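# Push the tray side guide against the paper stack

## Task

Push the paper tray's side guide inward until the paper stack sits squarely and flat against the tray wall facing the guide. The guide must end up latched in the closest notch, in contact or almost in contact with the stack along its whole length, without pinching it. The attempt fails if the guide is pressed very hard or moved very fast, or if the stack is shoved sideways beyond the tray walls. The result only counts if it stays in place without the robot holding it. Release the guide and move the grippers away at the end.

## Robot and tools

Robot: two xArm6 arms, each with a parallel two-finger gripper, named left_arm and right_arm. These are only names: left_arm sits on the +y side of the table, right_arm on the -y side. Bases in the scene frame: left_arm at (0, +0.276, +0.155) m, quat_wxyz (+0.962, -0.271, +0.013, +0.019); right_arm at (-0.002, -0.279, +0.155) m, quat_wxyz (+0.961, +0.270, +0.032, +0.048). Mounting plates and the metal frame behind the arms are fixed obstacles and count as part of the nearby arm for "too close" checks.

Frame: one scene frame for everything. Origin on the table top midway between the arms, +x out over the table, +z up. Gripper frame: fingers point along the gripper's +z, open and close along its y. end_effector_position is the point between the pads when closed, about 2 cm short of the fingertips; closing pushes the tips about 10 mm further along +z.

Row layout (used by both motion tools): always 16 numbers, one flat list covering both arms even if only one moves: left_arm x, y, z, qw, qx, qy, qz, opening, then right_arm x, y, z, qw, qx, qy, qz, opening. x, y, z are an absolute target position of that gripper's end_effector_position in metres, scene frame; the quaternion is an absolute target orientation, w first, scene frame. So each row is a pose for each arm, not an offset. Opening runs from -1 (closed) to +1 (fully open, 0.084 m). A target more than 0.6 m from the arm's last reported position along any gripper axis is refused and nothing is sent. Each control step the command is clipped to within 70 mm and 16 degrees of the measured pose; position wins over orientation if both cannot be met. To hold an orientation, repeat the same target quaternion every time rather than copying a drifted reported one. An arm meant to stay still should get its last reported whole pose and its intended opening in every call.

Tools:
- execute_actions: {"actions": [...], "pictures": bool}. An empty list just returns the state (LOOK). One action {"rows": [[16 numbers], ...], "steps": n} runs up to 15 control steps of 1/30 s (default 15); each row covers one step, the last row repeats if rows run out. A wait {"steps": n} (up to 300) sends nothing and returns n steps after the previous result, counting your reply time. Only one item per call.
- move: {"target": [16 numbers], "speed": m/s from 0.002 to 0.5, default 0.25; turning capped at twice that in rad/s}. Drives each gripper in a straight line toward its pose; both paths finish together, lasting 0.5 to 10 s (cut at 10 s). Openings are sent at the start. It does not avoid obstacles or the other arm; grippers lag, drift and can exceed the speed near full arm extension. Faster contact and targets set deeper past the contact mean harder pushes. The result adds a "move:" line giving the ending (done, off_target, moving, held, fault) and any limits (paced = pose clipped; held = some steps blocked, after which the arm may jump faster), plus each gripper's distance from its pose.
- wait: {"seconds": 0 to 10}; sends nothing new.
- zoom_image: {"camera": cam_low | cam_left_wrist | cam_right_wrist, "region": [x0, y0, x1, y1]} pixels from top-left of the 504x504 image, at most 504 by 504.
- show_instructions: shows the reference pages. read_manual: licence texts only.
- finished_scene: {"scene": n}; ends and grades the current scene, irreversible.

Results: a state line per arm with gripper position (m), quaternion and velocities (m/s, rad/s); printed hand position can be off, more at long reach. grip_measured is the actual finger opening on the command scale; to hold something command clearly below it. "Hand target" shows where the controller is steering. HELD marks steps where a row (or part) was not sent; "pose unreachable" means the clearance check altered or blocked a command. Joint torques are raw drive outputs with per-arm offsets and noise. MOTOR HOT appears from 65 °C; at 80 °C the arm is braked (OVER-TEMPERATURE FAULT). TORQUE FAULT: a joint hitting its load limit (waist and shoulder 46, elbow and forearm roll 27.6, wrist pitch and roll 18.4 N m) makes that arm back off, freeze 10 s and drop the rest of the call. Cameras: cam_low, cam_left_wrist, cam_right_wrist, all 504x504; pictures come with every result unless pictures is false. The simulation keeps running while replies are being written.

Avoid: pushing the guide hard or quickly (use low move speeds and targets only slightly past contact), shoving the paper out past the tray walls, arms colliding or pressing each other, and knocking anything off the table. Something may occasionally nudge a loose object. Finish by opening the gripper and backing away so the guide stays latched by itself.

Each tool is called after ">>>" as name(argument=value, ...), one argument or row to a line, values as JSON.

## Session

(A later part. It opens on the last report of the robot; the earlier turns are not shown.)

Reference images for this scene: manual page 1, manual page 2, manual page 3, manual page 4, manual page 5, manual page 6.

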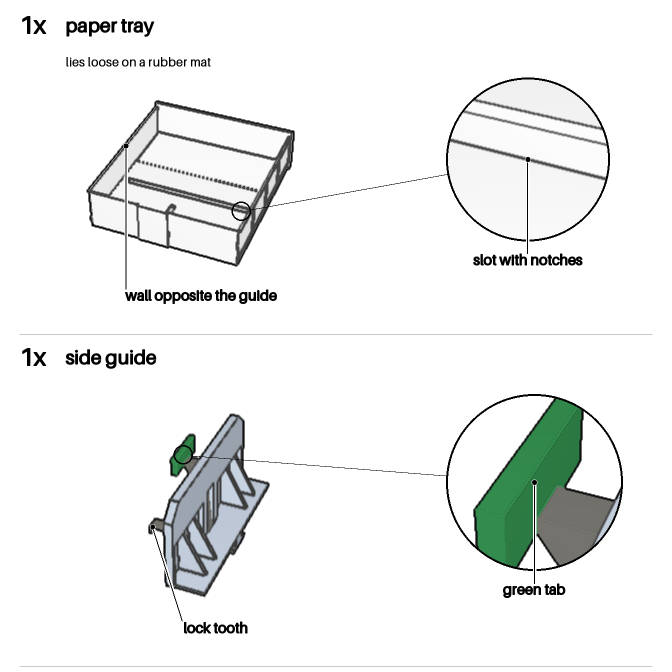

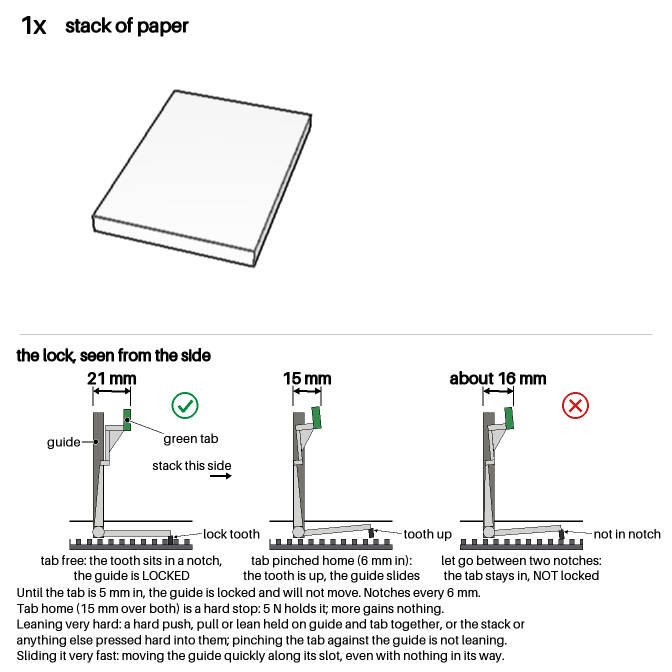

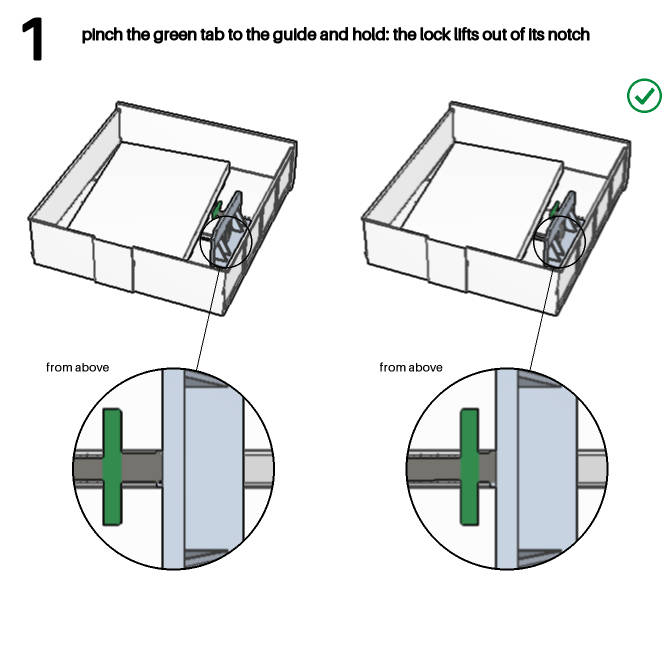

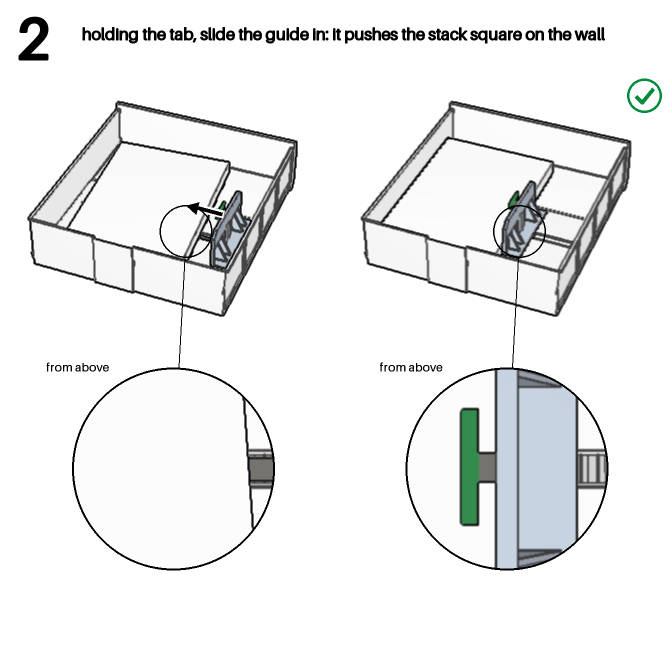

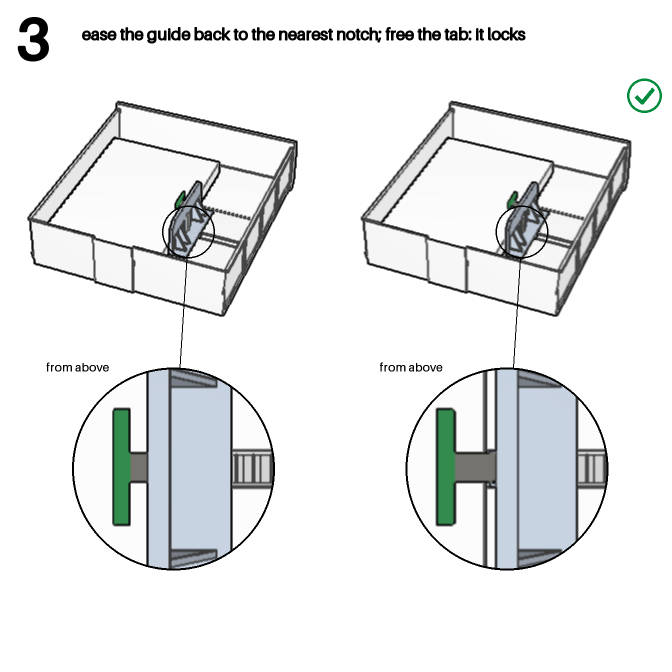

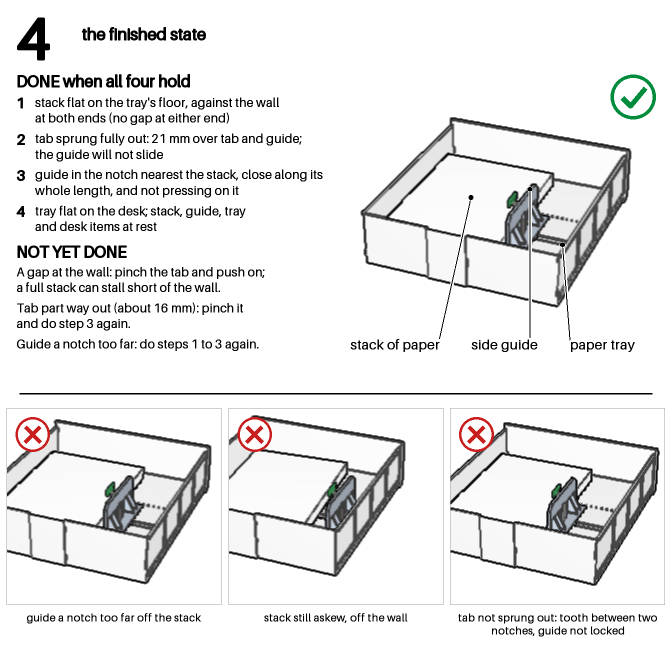

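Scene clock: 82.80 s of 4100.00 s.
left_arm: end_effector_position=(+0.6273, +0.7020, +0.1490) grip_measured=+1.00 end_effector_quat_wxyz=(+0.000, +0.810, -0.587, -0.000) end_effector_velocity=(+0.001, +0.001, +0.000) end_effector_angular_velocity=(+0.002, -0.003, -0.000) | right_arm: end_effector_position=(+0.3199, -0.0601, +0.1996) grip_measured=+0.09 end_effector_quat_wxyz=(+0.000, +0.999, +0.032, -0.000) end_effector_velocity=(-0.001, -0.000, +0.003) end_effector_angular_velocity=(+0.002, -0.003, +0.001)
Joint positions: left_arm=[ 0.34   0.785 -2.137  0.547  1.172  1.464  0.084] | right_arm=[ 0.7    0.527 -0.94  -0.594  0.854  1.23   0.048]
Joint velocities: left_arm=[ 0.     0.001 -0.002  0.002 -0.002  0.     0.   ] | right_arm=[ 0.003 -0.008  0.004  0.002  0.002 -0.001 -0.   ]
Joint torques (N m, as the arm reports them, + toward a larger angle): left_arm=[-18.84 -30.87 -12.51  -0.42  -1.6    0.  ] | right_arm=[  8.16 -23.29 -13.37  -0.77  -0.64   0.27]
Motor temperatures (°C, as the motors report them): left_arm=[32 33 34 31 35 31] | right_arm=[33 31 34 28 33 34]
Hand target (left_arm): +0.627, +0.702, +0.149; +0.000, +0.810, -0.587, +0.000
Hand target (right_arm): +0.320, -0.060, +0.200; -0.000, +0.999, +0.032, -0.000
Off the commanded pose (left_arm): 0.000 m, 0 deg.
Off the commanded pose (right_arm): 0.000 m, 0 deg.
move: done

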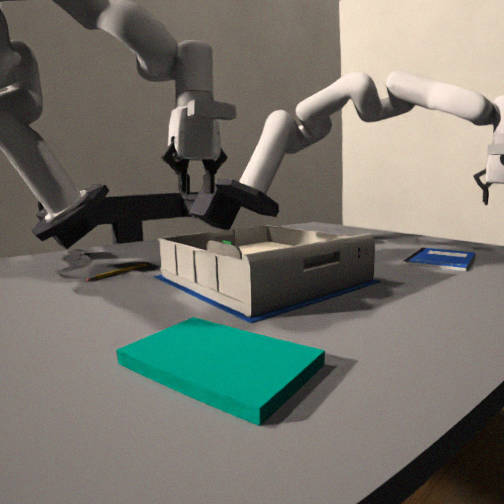

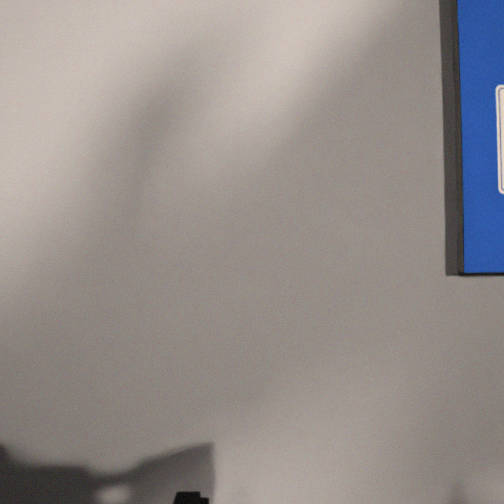

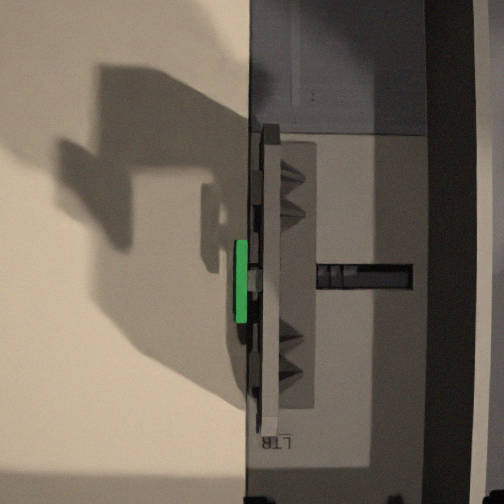

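>>> move(
  target=[0.6273,0.7020,0.149,0,0.81,-0.587,0,1,0.3745,-0.033,0.12,0,0.9995,0.032,0,0.1],
)

>>> move(
  target=[0.6273,0.7020,0.149,0,0.81,-0.587,0,1,0.3745,-0.033,0.074,0,0.9995,0.032,0,0.1],
  speed=0.06,
)

>>> move(
  target=[0.6273,0.7020,0.149,0,0.81,-0.587,0,1,0.3745,-0.033,0.074,0,0.9995,0.032,0,-0.8],
)

>>> move(
  target=[0.6273,0.7020,0.149,0,0.81,-0.587,0,1,0.3742,-0.0288,0.074,0,0.9995,0.032,0,-0.8],
  speed=0.005,
)

>>> move(
  target=[0.6273,0.7020,0.149,0,0.81,-0.587,0,1,0.3742,-0.0288,0.074,0,0.9995,0.032,0,0.1],
)

>>> move(
  target=[0.6273,0.7020,0.149,0,0.81,-0.587,0,1,0.3742,-0.0288,0.125,0,0.9995,0.032,0,0.1],
  speed=0.1,
)

>>> move(
  target=[0.6273,0.7020,0.149,0,0.81,-0.587,0,1,0.32,-0.06,0.2,0,0.9995,0.032,0,0.1],
)

Scene clock: 93.43 s of 4100.00 s.
left_arm: end_effector_position=(+0.6273, +0.7020, +0.1490) grip_measured=+1.00 end_effector_quat_wxyz=(+0.000, +0.810, -0.587, -0.000) end_effector_velocity=(-0.000, +0.001, -0.000) end_effector_angular_velocity=(+0.000, +0.000, +0.001) | right_arm: end_effector_position=(+0.3745, -0.0329, +0.1204) grip_measured=+0.09 end_effector_quat_wxyz=(-0.000, +0.999, +0.032, +0.000) end_effector_velocity=(+0.001, +0.000, -0.003) end_effector_angular_velocity=(-0.002, +0.002, -0.000)
Joint positions: left_arm=[ 0.34   0.785 -2.137  0.547  1.172  1.464  0.084] | right_arm=[ 0.57   0.817 -1.163 -0.718  0.771  1.235  0.048]
Joint velocities: left_arm=[ 0.001 -0.     0.    -0.    -0.001 -0.     0.   ] | right_arm=[-0.004  0.009 -0.008 -0.001  0.001 -0.001 -0.   ]
Joint torques (N m, as the arm reports them, + toward a larger angle): left_arm=[-18.5  -30.9  -12.37  -0.31  -1.55   0.  ] | right_arm=[  9.86 -28.31 -12.1   -0.76  -0.61   0.57]
Motor temperatures (°C, as the motors report them): left_arm=[32 33 34 31 35 31] | right_arm=[33 31 34 28 33 34]
Hand target (left_arm): +0.627, +0.702, +0.149; -0.000, +0.810, -0.587, +0.000
Hand target (right_arm): +0.375, -0.033, +0.120; +0.000, +0.999, +0.032, +0.000
Off the commanded pose (left_arm): 0.000 m, 0 deg.
Off the commanded pose (right_arm): 0.000 m, 0 deg.
After step 90, 6.60 s passed at rest.
move: done

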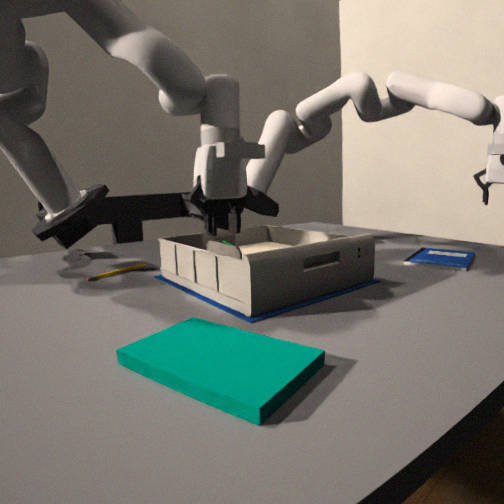

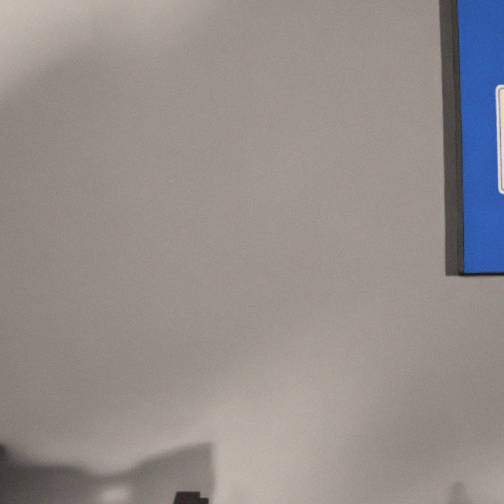

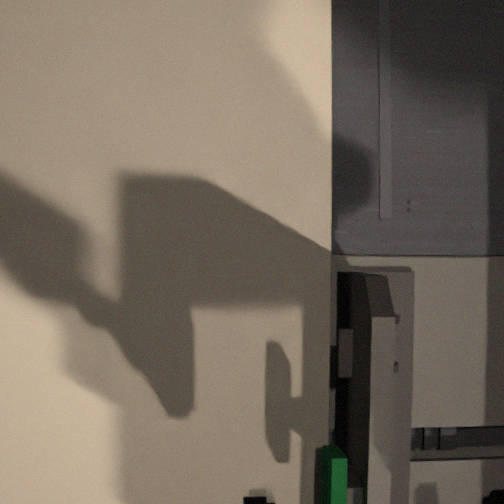

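Scene clock: 94.57 s of 4100.00 s.
left_arm: end_effector_position=(+0.6273, +0.7020, +0.1490) grip_measured=+1.00 end_effector_quat_wxyz=(+0.000, +0.810, -0.587, +0.000) end_effector_velocity=(+0.001, -0.001, +0.001) end_effector_angular_velocity=(-0.001, -0.001, -0.001) | right_arm: end_effector_position=(+0.3747, -0.0329, +0.0744) grip_measured=+0.09 end_effector_quat_wxyz=(-0.000, +0.999, +0.032, +0.000) end_effector_velocity=(+0.000, +0.000, -0.002) end_effector_angular_velocity=(+0.000, -0.001, -0.000)
Joint positions: left_arm=[ 0.34   0.785 -2.137  0.547  1.172  1.464  0.084] | right_arm=[ 0.513  0.918 -1.19  -0.815  0.706  1.292  0.048]
Joint velocities: left_arm=[-0.001 -0.    -0.    -0.001  0.     0.001  0.   ] | right_arm=[-0.003  0.006 -0.003 -0.006 -0.003  0.004 -0.   ]
Joint torques (N m, as the arm reports them, + toward a larger angle): left_arm=[-18.61 -30.93 -12.53  -0.36  -1.63  -0.02] | right_arm=[ 10.06 -28.12 -10.45  -0.35  -0.52   0.39]
Motor temperatures (°C, as the motors report them): left_arm=[32 33 34 31 35 31] | right_arm=[33 31 34 28 33 34]
Hand target (left_arm): +0.627, +0.702, +0.149; -0.000, +0.810, -0.587, +0.000
Hand target (right_arm): +0.375, -0.033, +0.074; +0.000, +0.999, +0.032, +0.000
Off the commanded pose (left_arm): 0.000 m, 0 deg.
Off the commanded pose (right_arm): 0.000 m, 0 deg.
move: done

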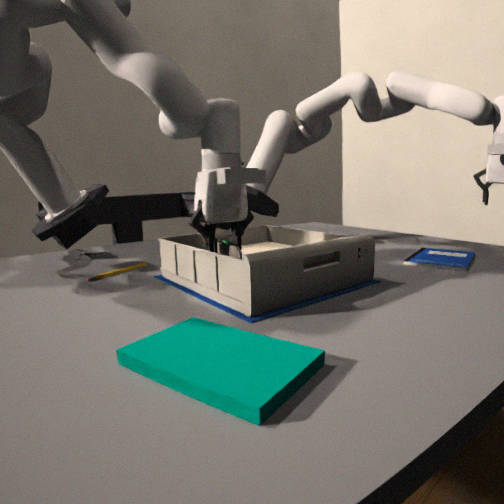

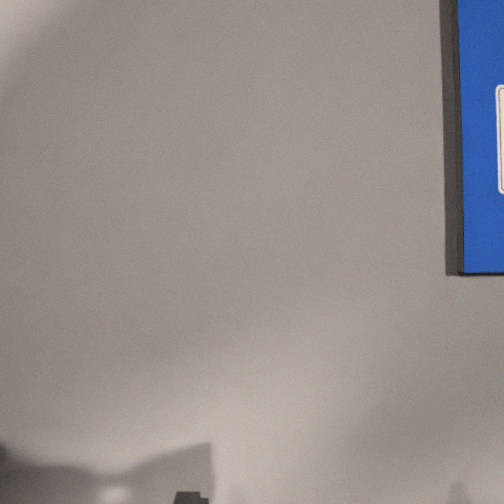

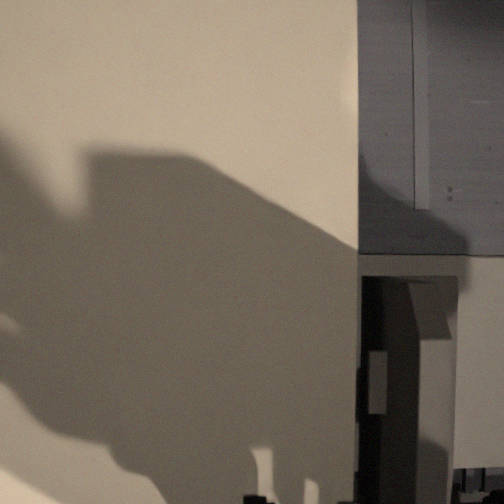

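Scene clock: 95.27 s of 4100.00 s.
left_arm: end_effector_position=(+0.6273, +0.7020, +0.1490) grip_measured=+1.00 end_effector_quat_wxyz=(+0.000, +0.810, -0.587, -0.000) end_effector_velocity=(+0.000, +0.001, +0.001) end_effector_angular_velocity=(+0.001, -0.002, +0.000) | right_arm: end_effector_position=(+0.3747, -0.0328, +0.0743) grip_measured=-0.66 end_effector_quat_wxyz=(-0.000, +0.999, +0.032, +0.000) end_effector_velocity=(-0.001, +0.000, -0.000) end_effector_angular_velocity=(-0.000, -0.000, +0.002)
Joint positions: left_arm=[ 0.34   0.785 -2.137  0.547  1.172  1.464  0.084] | right_arm=[ 0.513  0.918 -1.19  -0.816  0.705  1.293  0.015]
Joint velocities: left_arm=[-0.001 -0.001 -0.001  0.001  0.    -0.    -0.   ] | right_arm=[ 0.001  0.001  0.001 -0.001 -0.    -0.    -0.   ]
Joint torques (N m, as the arm reports them, + toward a larger angle): left_arm=[-18.68 -30.78 -12.43  -0.32  -1.6   -0.11] | right_arm=[  9.52 -26.95 -10.4   -0.91  -0.31  -0.05]
Motor temperatures (°C, as the motors report them): left_arm=[32 33 34 31 35 31] | right_arm=[33 31 34 28 33 34]
Hand target (left_arm): +0.627, +0.702, +0.149; -0.000, +0.810, -0.587, +0.000
Hand target (right_arm): +0.375, -0.033, +0.074; -0.000, +0.999, +0.032, -0.000
Off the commanded pose (left_arm): 0.000 m, 0 deg.
Off the commanded pose (right_arm): 0.000 m, 0 deg.
move: done

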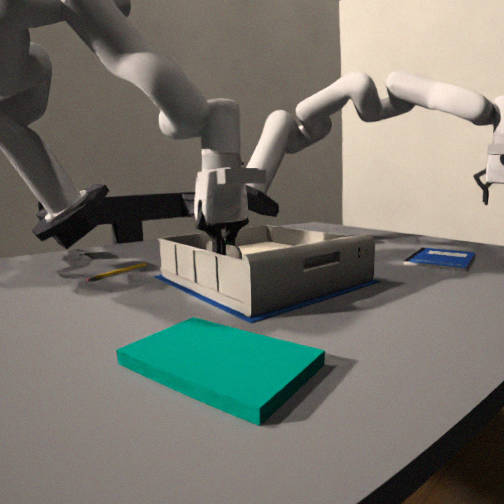

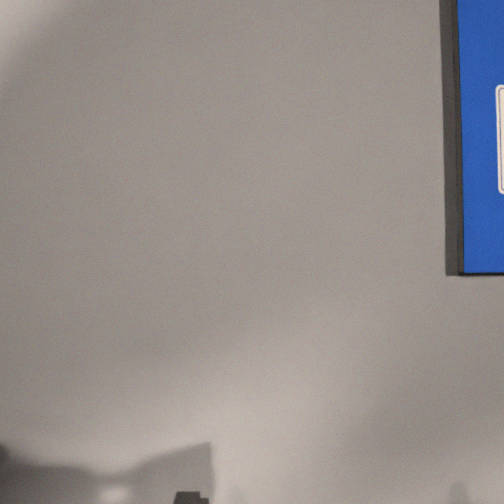

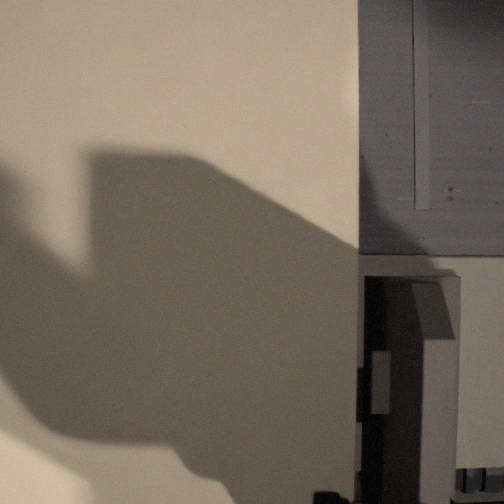

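Scene clock: 96.30 s of 4100.00 s.
left_arm: end_effector_position=(+0.6273, +0.7020, +0.1490) grip_measured=+1.00 end_effector_quat_wxyz=(+0.000, +0.810, -0.587, +0.000) end_effector_velocity=(-0.000, +0.000, -0.000) end_effector_angular_velocity=(+0.001, +0.000, -0.001) | right_arm: end_effector_position=(+0.3744, -0.0288, +0.0742) grip_measured=-0.66 end_effector_quat_wxyz=(-0.000, +0.999, +0.032, +0.000) end_effector_velocity=(+0.001, +0.001, +0.001) end_effector_angular_velocity=(+0.001, -0.001, -0.002)
Joint positions: left_arm=[ 0.34   0.785 -2.137  0.547  1.172  1.464  0.084] | right_arm=[ 0.52   0.928 -1.201 -0.809  0.708  1.292  0.015]
Joint velocities: left_arm=[ 0.     0.     0.     0.001 -0.     0.001 -0.   ] | right_arm=[ 0.001  0.002 -0.004  0.002  0.001 -0.     0.   ]
Joint torques (N m, as the arm reports them, + toward a larger angle): left_arm=[-18.58 -30.77 -12.5   -0.39  -1.6   -0.02] | right_arm=[  8.56 -26.01  -9.9   -1.09  -0.08  -0.06]
Motor temperatures (°C, as the motors report them): left_arm=[32 33 34 31 35 31] | right_arm=[33 31 34 28 33 34]
Hand target (left_arm): +0.627, +0.702, +0.149; -0.000, +0.810, -0.587, +0.000
Hand target (right_arm): +0.374, -0.029, +0.074; -0.000, +0.999, +0.032, -0.000
Off the commanded pose (left_arm): 0.000 m, 0 deg.
Off the commanded pose (right_arm): 0.000 m, 0 deg.
move: done

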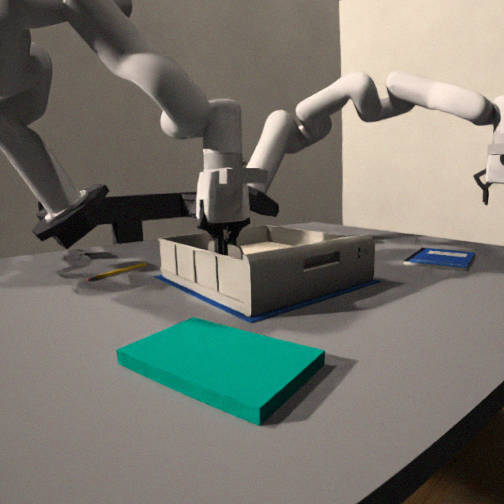

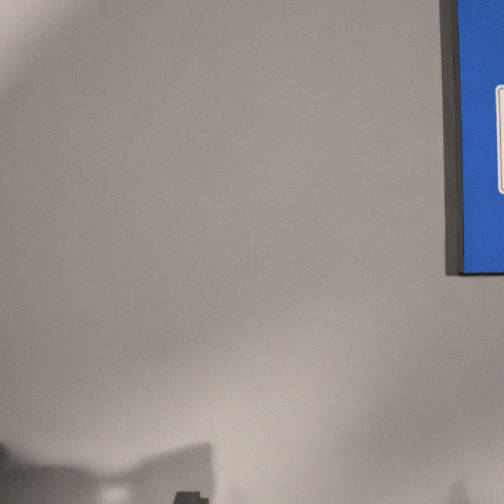

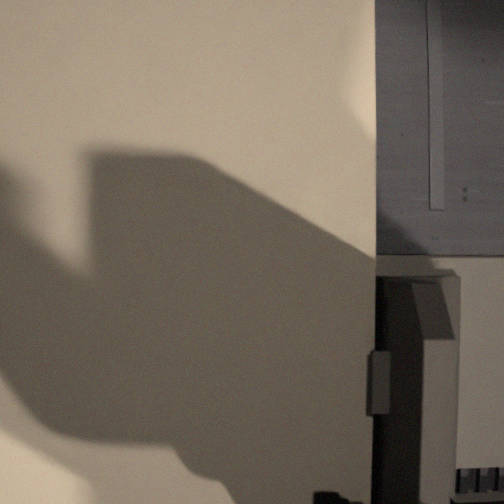

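Scene clock: 97.00 s of 4100.00 s.
left_arm: end_effector_position=(+0.6273, +0.7020, +0.1490) grip_measured=+1.00 end_effector_quat_wxyz=(-0.000, +0.810, -0.587, +0.000) end_effector_velocity=(+0.000, -0.000, +0.001) end_effector_angular_velocity=(-0.000, -0.000, -0.000) | right_arm: end_effector_position=(+0.3742, -0.0288, +0.0740) grip_measured=+0.09 end_effector_quat_wxyz=(+0.000, +0.999, +0.032, -0.000) end_effector_velocity=(-0.000, +0.000, -0.000) end_effector_angular_velocity=(-0.000, +0.000, +0.000)
Joint positions: left_arm=[ 0.34   0.785 -2.137  0.547  1.172  1.464  0.084] | right_arm=[ 0.52   0.928 -1.201 -0.809  0.708  1.292  0.048]
Joint velocities: left_arm=[-0.001 -0.001  0.    -0.     0.001 -0.     0.   ] | right_arm=[ 0.     0.001 -0.     0.    -0.     0.     0.   ]
Joint torques (N m, as the arm reports them, + toward a larger angle): left_arm=[-18.56 -30.81 -12.5   -0.41  -1.56  -0.03] | right_arm=[ 10.22 -28.84 -11.06  -0.62  -0.67   0.34]
Motor temperatures (°C, as the motors report them): left_arm=[32 33 34 31 35 31] | right_arm=[33 31 34 28 33 34]
Hand target (left_arm): +0.627, +0.702, +0.149; -0.000, +0.810, -0.587, -0.000
Hand target (right_arm): +0.374, -0.029, +0.074; -0.000, +0.999, +0.032, -0.000
Off the commanded pose (left_arm): 0.000 m, 0 deg.
Off the commanded pose (right_arm): 0.000 m, 0 deg.
move: done

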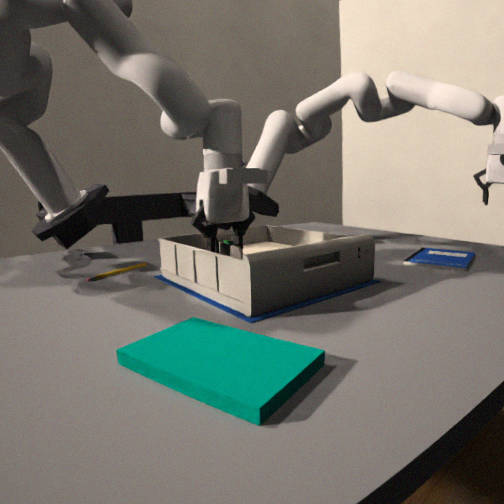

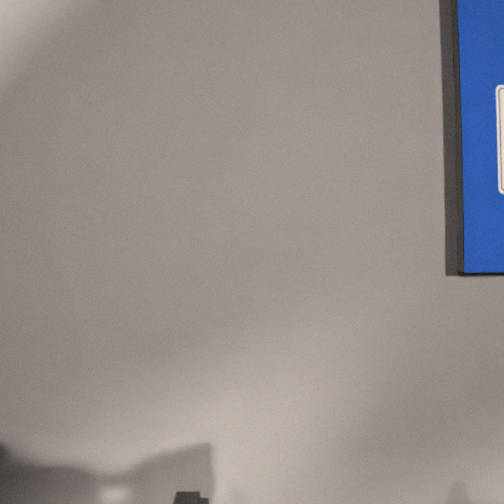

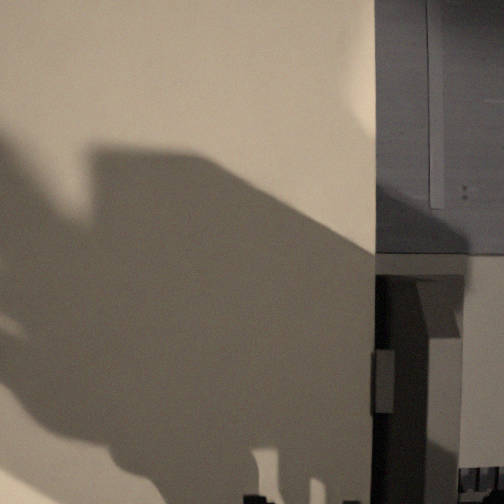

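Scene clock: 97.93 s of 4100.00 s.
left_arm: end_effector_position=(+0.6273, +0.7020, +0.1490) grip_measured=+1.00 end_effector_quat_wxyz=(+0.000, +0.810, -0.587, -0.000) end_effector_velocity=(+0.001, -0.002, +0.000) end_effector_angular_velocity=(-0.000, -0.000, -0.003) | right_arm: end_effector_position=(+0.3739, -0.0289, +0.1245) grip_measured=+0.09 end_effector_quat_wxyz=(+0.000, +0.999, +0.032, -0.000) end_effector_velocity=(+0.001, +0.001, +0.003) end_effector_angular_velocity=(+0.000, -0.001, +0.001)
Joint positions: left_arm=[ 0.34   0.785 -2.137  0.547  1.172  1.464  0.084] | right_arm=[ 0.582  0.819 -1.173 -0.703  0.781  1.23   0.048]
Joint velocities: left_arm=[-0.002 -0.     0.001  0.    -0.    -0.    -0.   ] | right_arm=[ 0.004 -0.005 -0.001  0.005  0.005 -0.003 -0.   ]
Joint torques (N m, as the arm reports them, + toward a larger angle): left_arm=[-18.71 -30.72 -12.44  -0.42  -1.6   -0.03] | right_arm=[  9.72 -28.06 -12.31  -0.71  -0.62   0.26]
Motor temperatures (°C, as the motors report them): left_arm=[32 33 34 31 35 31] | right_arm=[33 31 34 28 33 34]
Hand target (left_arm): +0.627, +0.702, +0.149; -0.000, +0.810, -0.587, +0.000
Hand target (right_arm): +0.374, -0.029, +0.125; -0.000, +0.999, +0.032, -0.000
Off the commanded pose (left_arm): 0.000 m, 0 deg.
Off the commanded pose (right_arm): 0.001 m, 0 deg.
move: done

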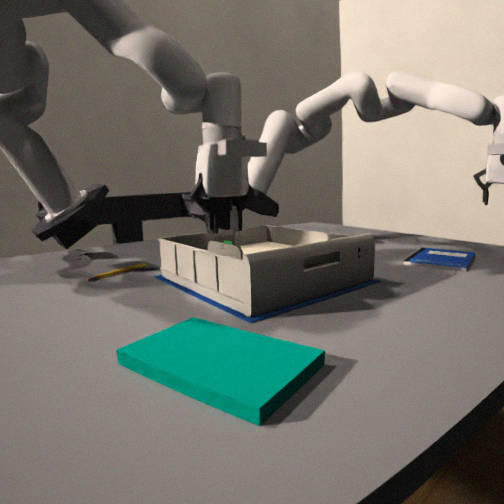

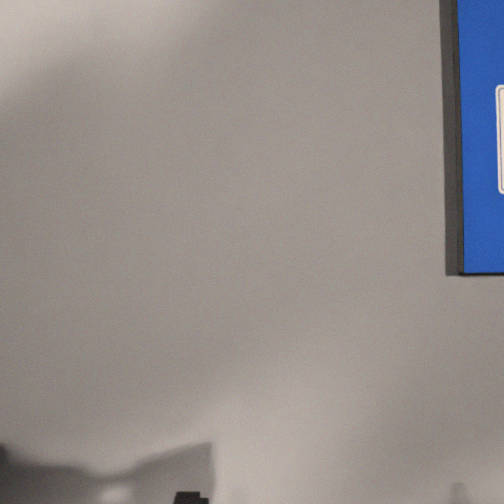

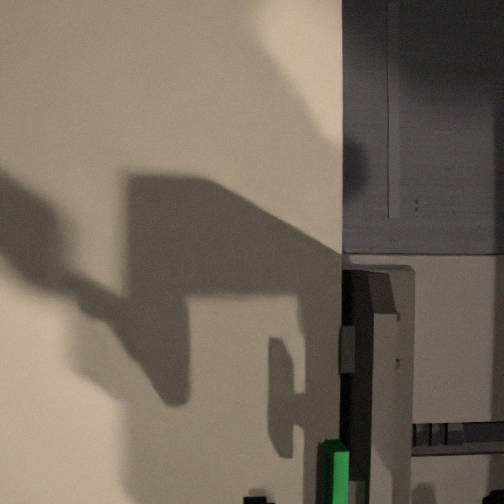

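Scene clock: 98.97 s of 4100.00 s.
left_arm: end_effector_position=(+0.6273, +0.7020, +0.1490) grip_measured=+1.00 end_effector_quat_wxyz=(+0.000, +0.810, -0.587, -0.000) end_effector_velocity=(-0.000, -0.000, -0.001) end_effector_angular_velocity=(-0.000, +0.001, -0.001) | right_arm: end_effector_position=(+0.3199, -0.0601, +0.1996) grip_measured=+0.09 end_effector_quat_wxyz=(+0.000, +0.999, +0.032, -0.000) end_effector_velocity=(-0.001, -0.000, +0.001) end_effector_angular_velocity=(+0.001, -0.000, +0.001)
Joint positions: left_arm=[ 0.34   0.785 -2.137  0.547  1.172  1.464  0.084] | right_arm=[ 0.7    0.527 -0.94  -0.594  0.854  1.23   0.048]
Joint velocities: left_arm=[ 0.     0.002  0.     0.001 -0.    -0.     0.   ] | right_arm=[ 0.003 -0.005  0.003  0.003  0.001 -0.001 -0.   ]
Joint torques (N m, as the arm reports them, + toward a larger angle): left_arm=[-18.82 -30.97 -12.5   -0.27  -1.53  -0.02] | right_arm=[  7.46 -22.52 -13.41  -0.54  -0.46   0.45]
Motor temperatures (°C, as the motors report them): left_arm=[32 33 34 31 35 31] | right_arm=[33 31 34 28 33 34]
Hand target (left_arm): +0.627, +0.702, +0.149; -0.000, +0.810, -0.587, +0.000
Hand target (right_arm): +0.320, -0.060, +0.200; -0.000, +0.999, +0.032, -0.000
Off the commanded pose (left_arm): 0.000 m, 0 deg.
Off the commanded pose (right_arm): 0.000 m, 0 deg.
move: done

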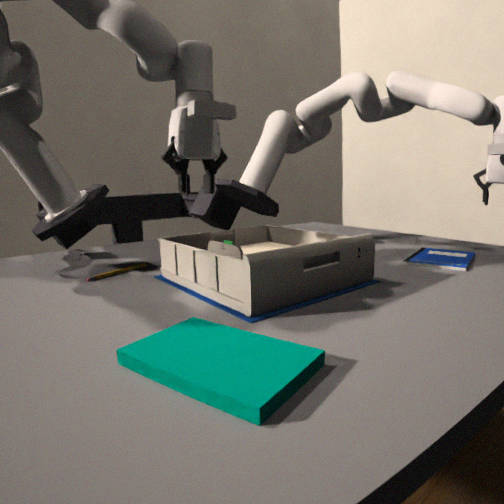

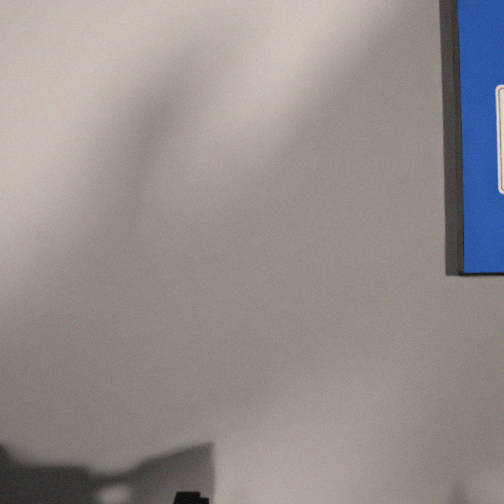

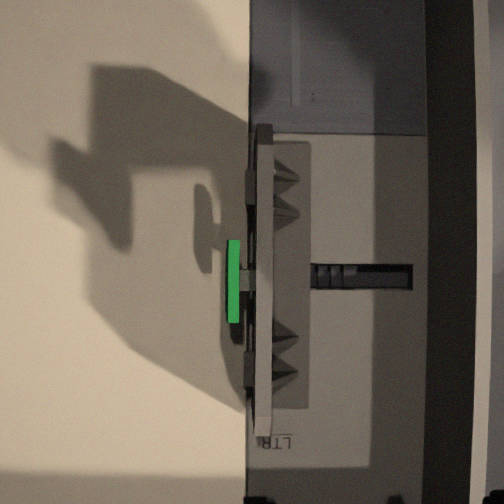

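>>> execute_actions(
  actions=[],
)

Scene clock: 105.57 s of 4100.00 s.
left_arm: end_effector_position=(+0.6273, +0.7020, +0.1490) grip_measured=+1.00 end_effector_quat_wxyz=(+0.000, +0.810, -0.587, +0.000) end_effector_velocity=(+0.000, -0.000, -0.000) end_effector_angular_velocity=(-0.001, +0.000, +0.000) | right_arm: end_effector_position=(+0.3199, -0.0601, +0.2000) grip_measured=+0.09 end_effector_quat_wxyz=(-0.000, +0.999, +0.032, -0.000) end_effector_velocity=(-0.000, -0.000, -0.000) end_effector_angular_velocity=(-0.001, +0.000, +0.001)
Joint positions: left_arm=[ 0.34   0.785 -2.137  0.547  1.172  1.464  0.084] | right_arm=[ 0.7    0.526 -0.94  -0.594  0.854  1.23   0.048]
Joint velocities: left_arm=[-0.001  0.001 -0.001 -0.001  0.    -0.    -0.   ] | right_arm=[-0.     0.     0.001 -0.001 -0.    -0.     0.   ]
Joint torques (N m, as the arm reports them, + toward a larger angle): left_arm=[-18.69 -31.22 -12.51  -0.33  -1.62  -0.04] | right_arm=[  7.58 -23.22 -13.38  -1.07  -0.76   0.28]
Motor temperatures (°C, as the motors report them): left_arm=[32 33 34 31 35 31] | right_arm=[33 31 34 28 33 34]
Hand target (left_arm): +0.627, +0.702, +0.149; -0.000, +0.810, -0.587, +0.000
Hand target (right_arm): +0.320, -0.060, +0.200; -0.000, +0.999, +0.032, -0.000
Off the commanded pose (left_arm): 0.000 m, 0 deg.
Off the commanded pose (right_arm): 0.000 m, 0 deg.
Steps of this call (steps 1 to 90: nothing new was sent; then 3.60 s passed at rest). Readings (end_effector_position):
1: left_arm (+0.6273, +0.7020, +0.1490) | right_arm (+0.3199, -0.0601, +0.1996)
2: left_arm (+0.6273, +0.7020, +0.1490) | right_arm (+0.3199, -0.0601, +0.1997)
4: left_arm (+0.6273, +0.7020, +0.1490) | right_arm (+0.3199, -0.0601, +0.1998)
8: left_arm (+0.6273, +0.7020, +0.1490) | right_arm (+0.3199, -0.0601, +0.1999)
90: the state above

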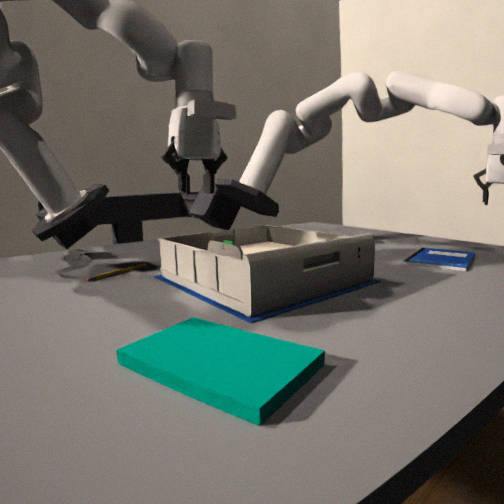

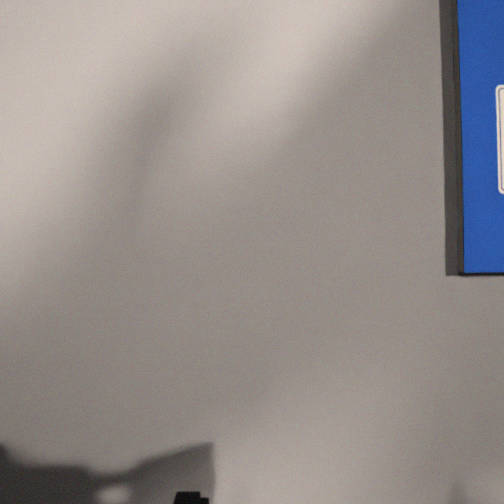

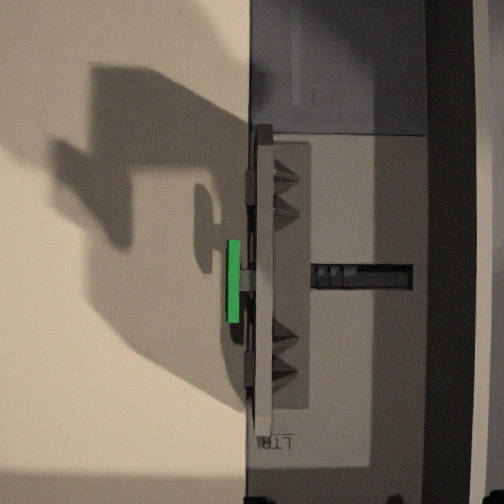

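>>> show_instructions(
)

Reference images for this scene: manual page 1, manual page 2, manual page 3, manual page 4, manual page 5, manual page 6.

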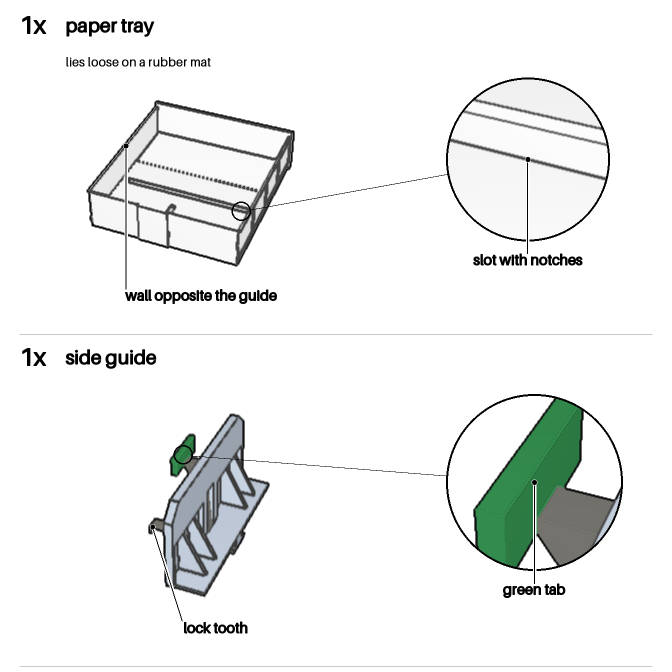

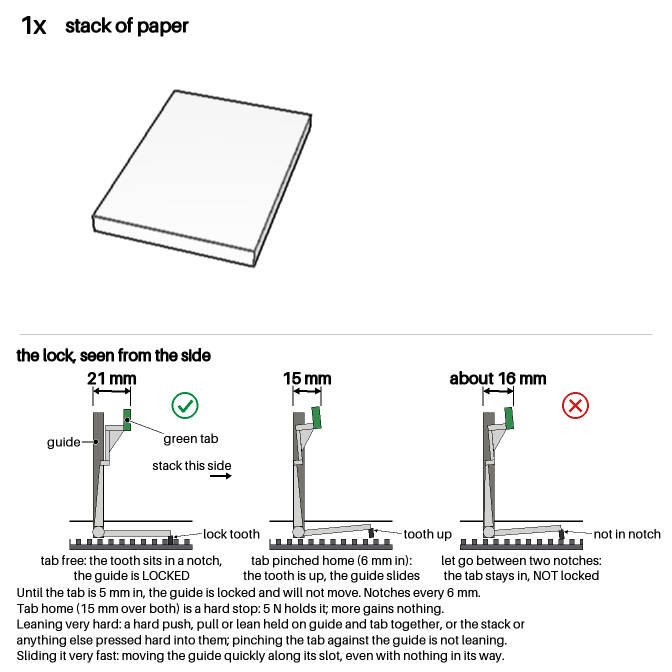

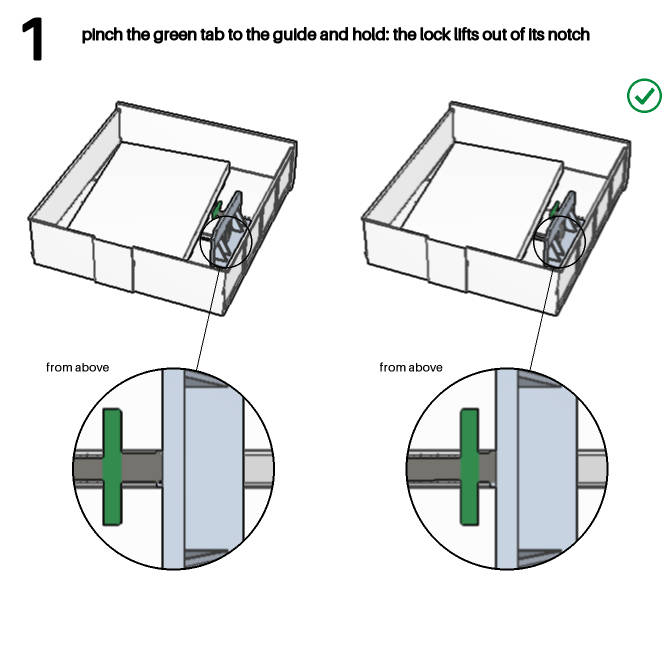

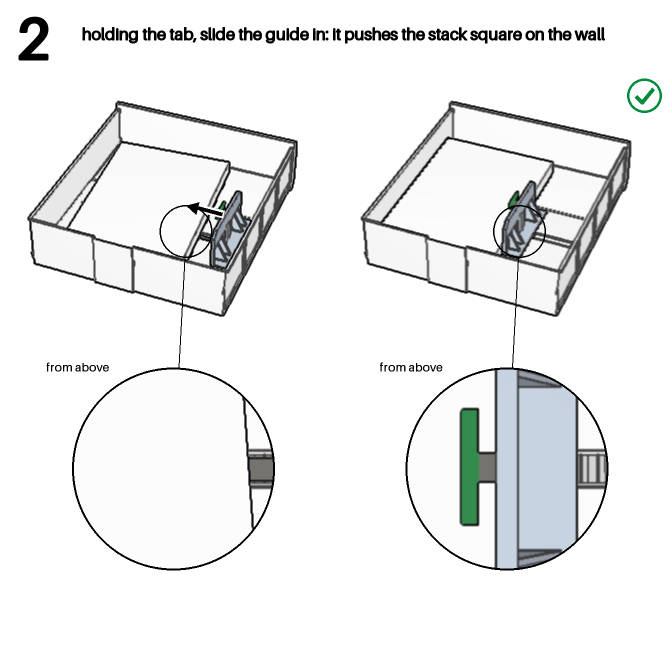

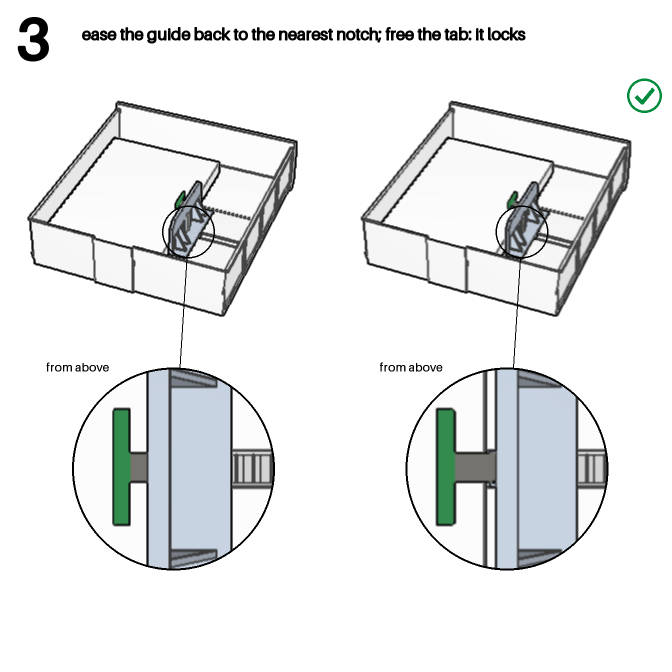

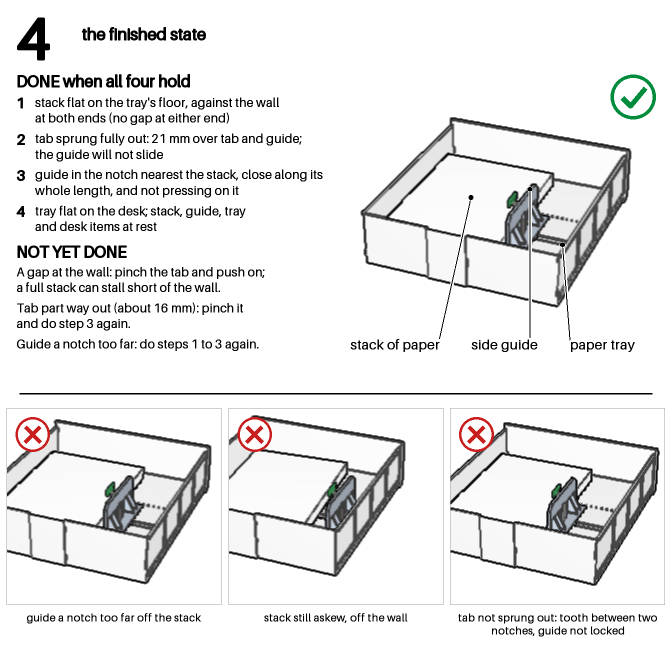

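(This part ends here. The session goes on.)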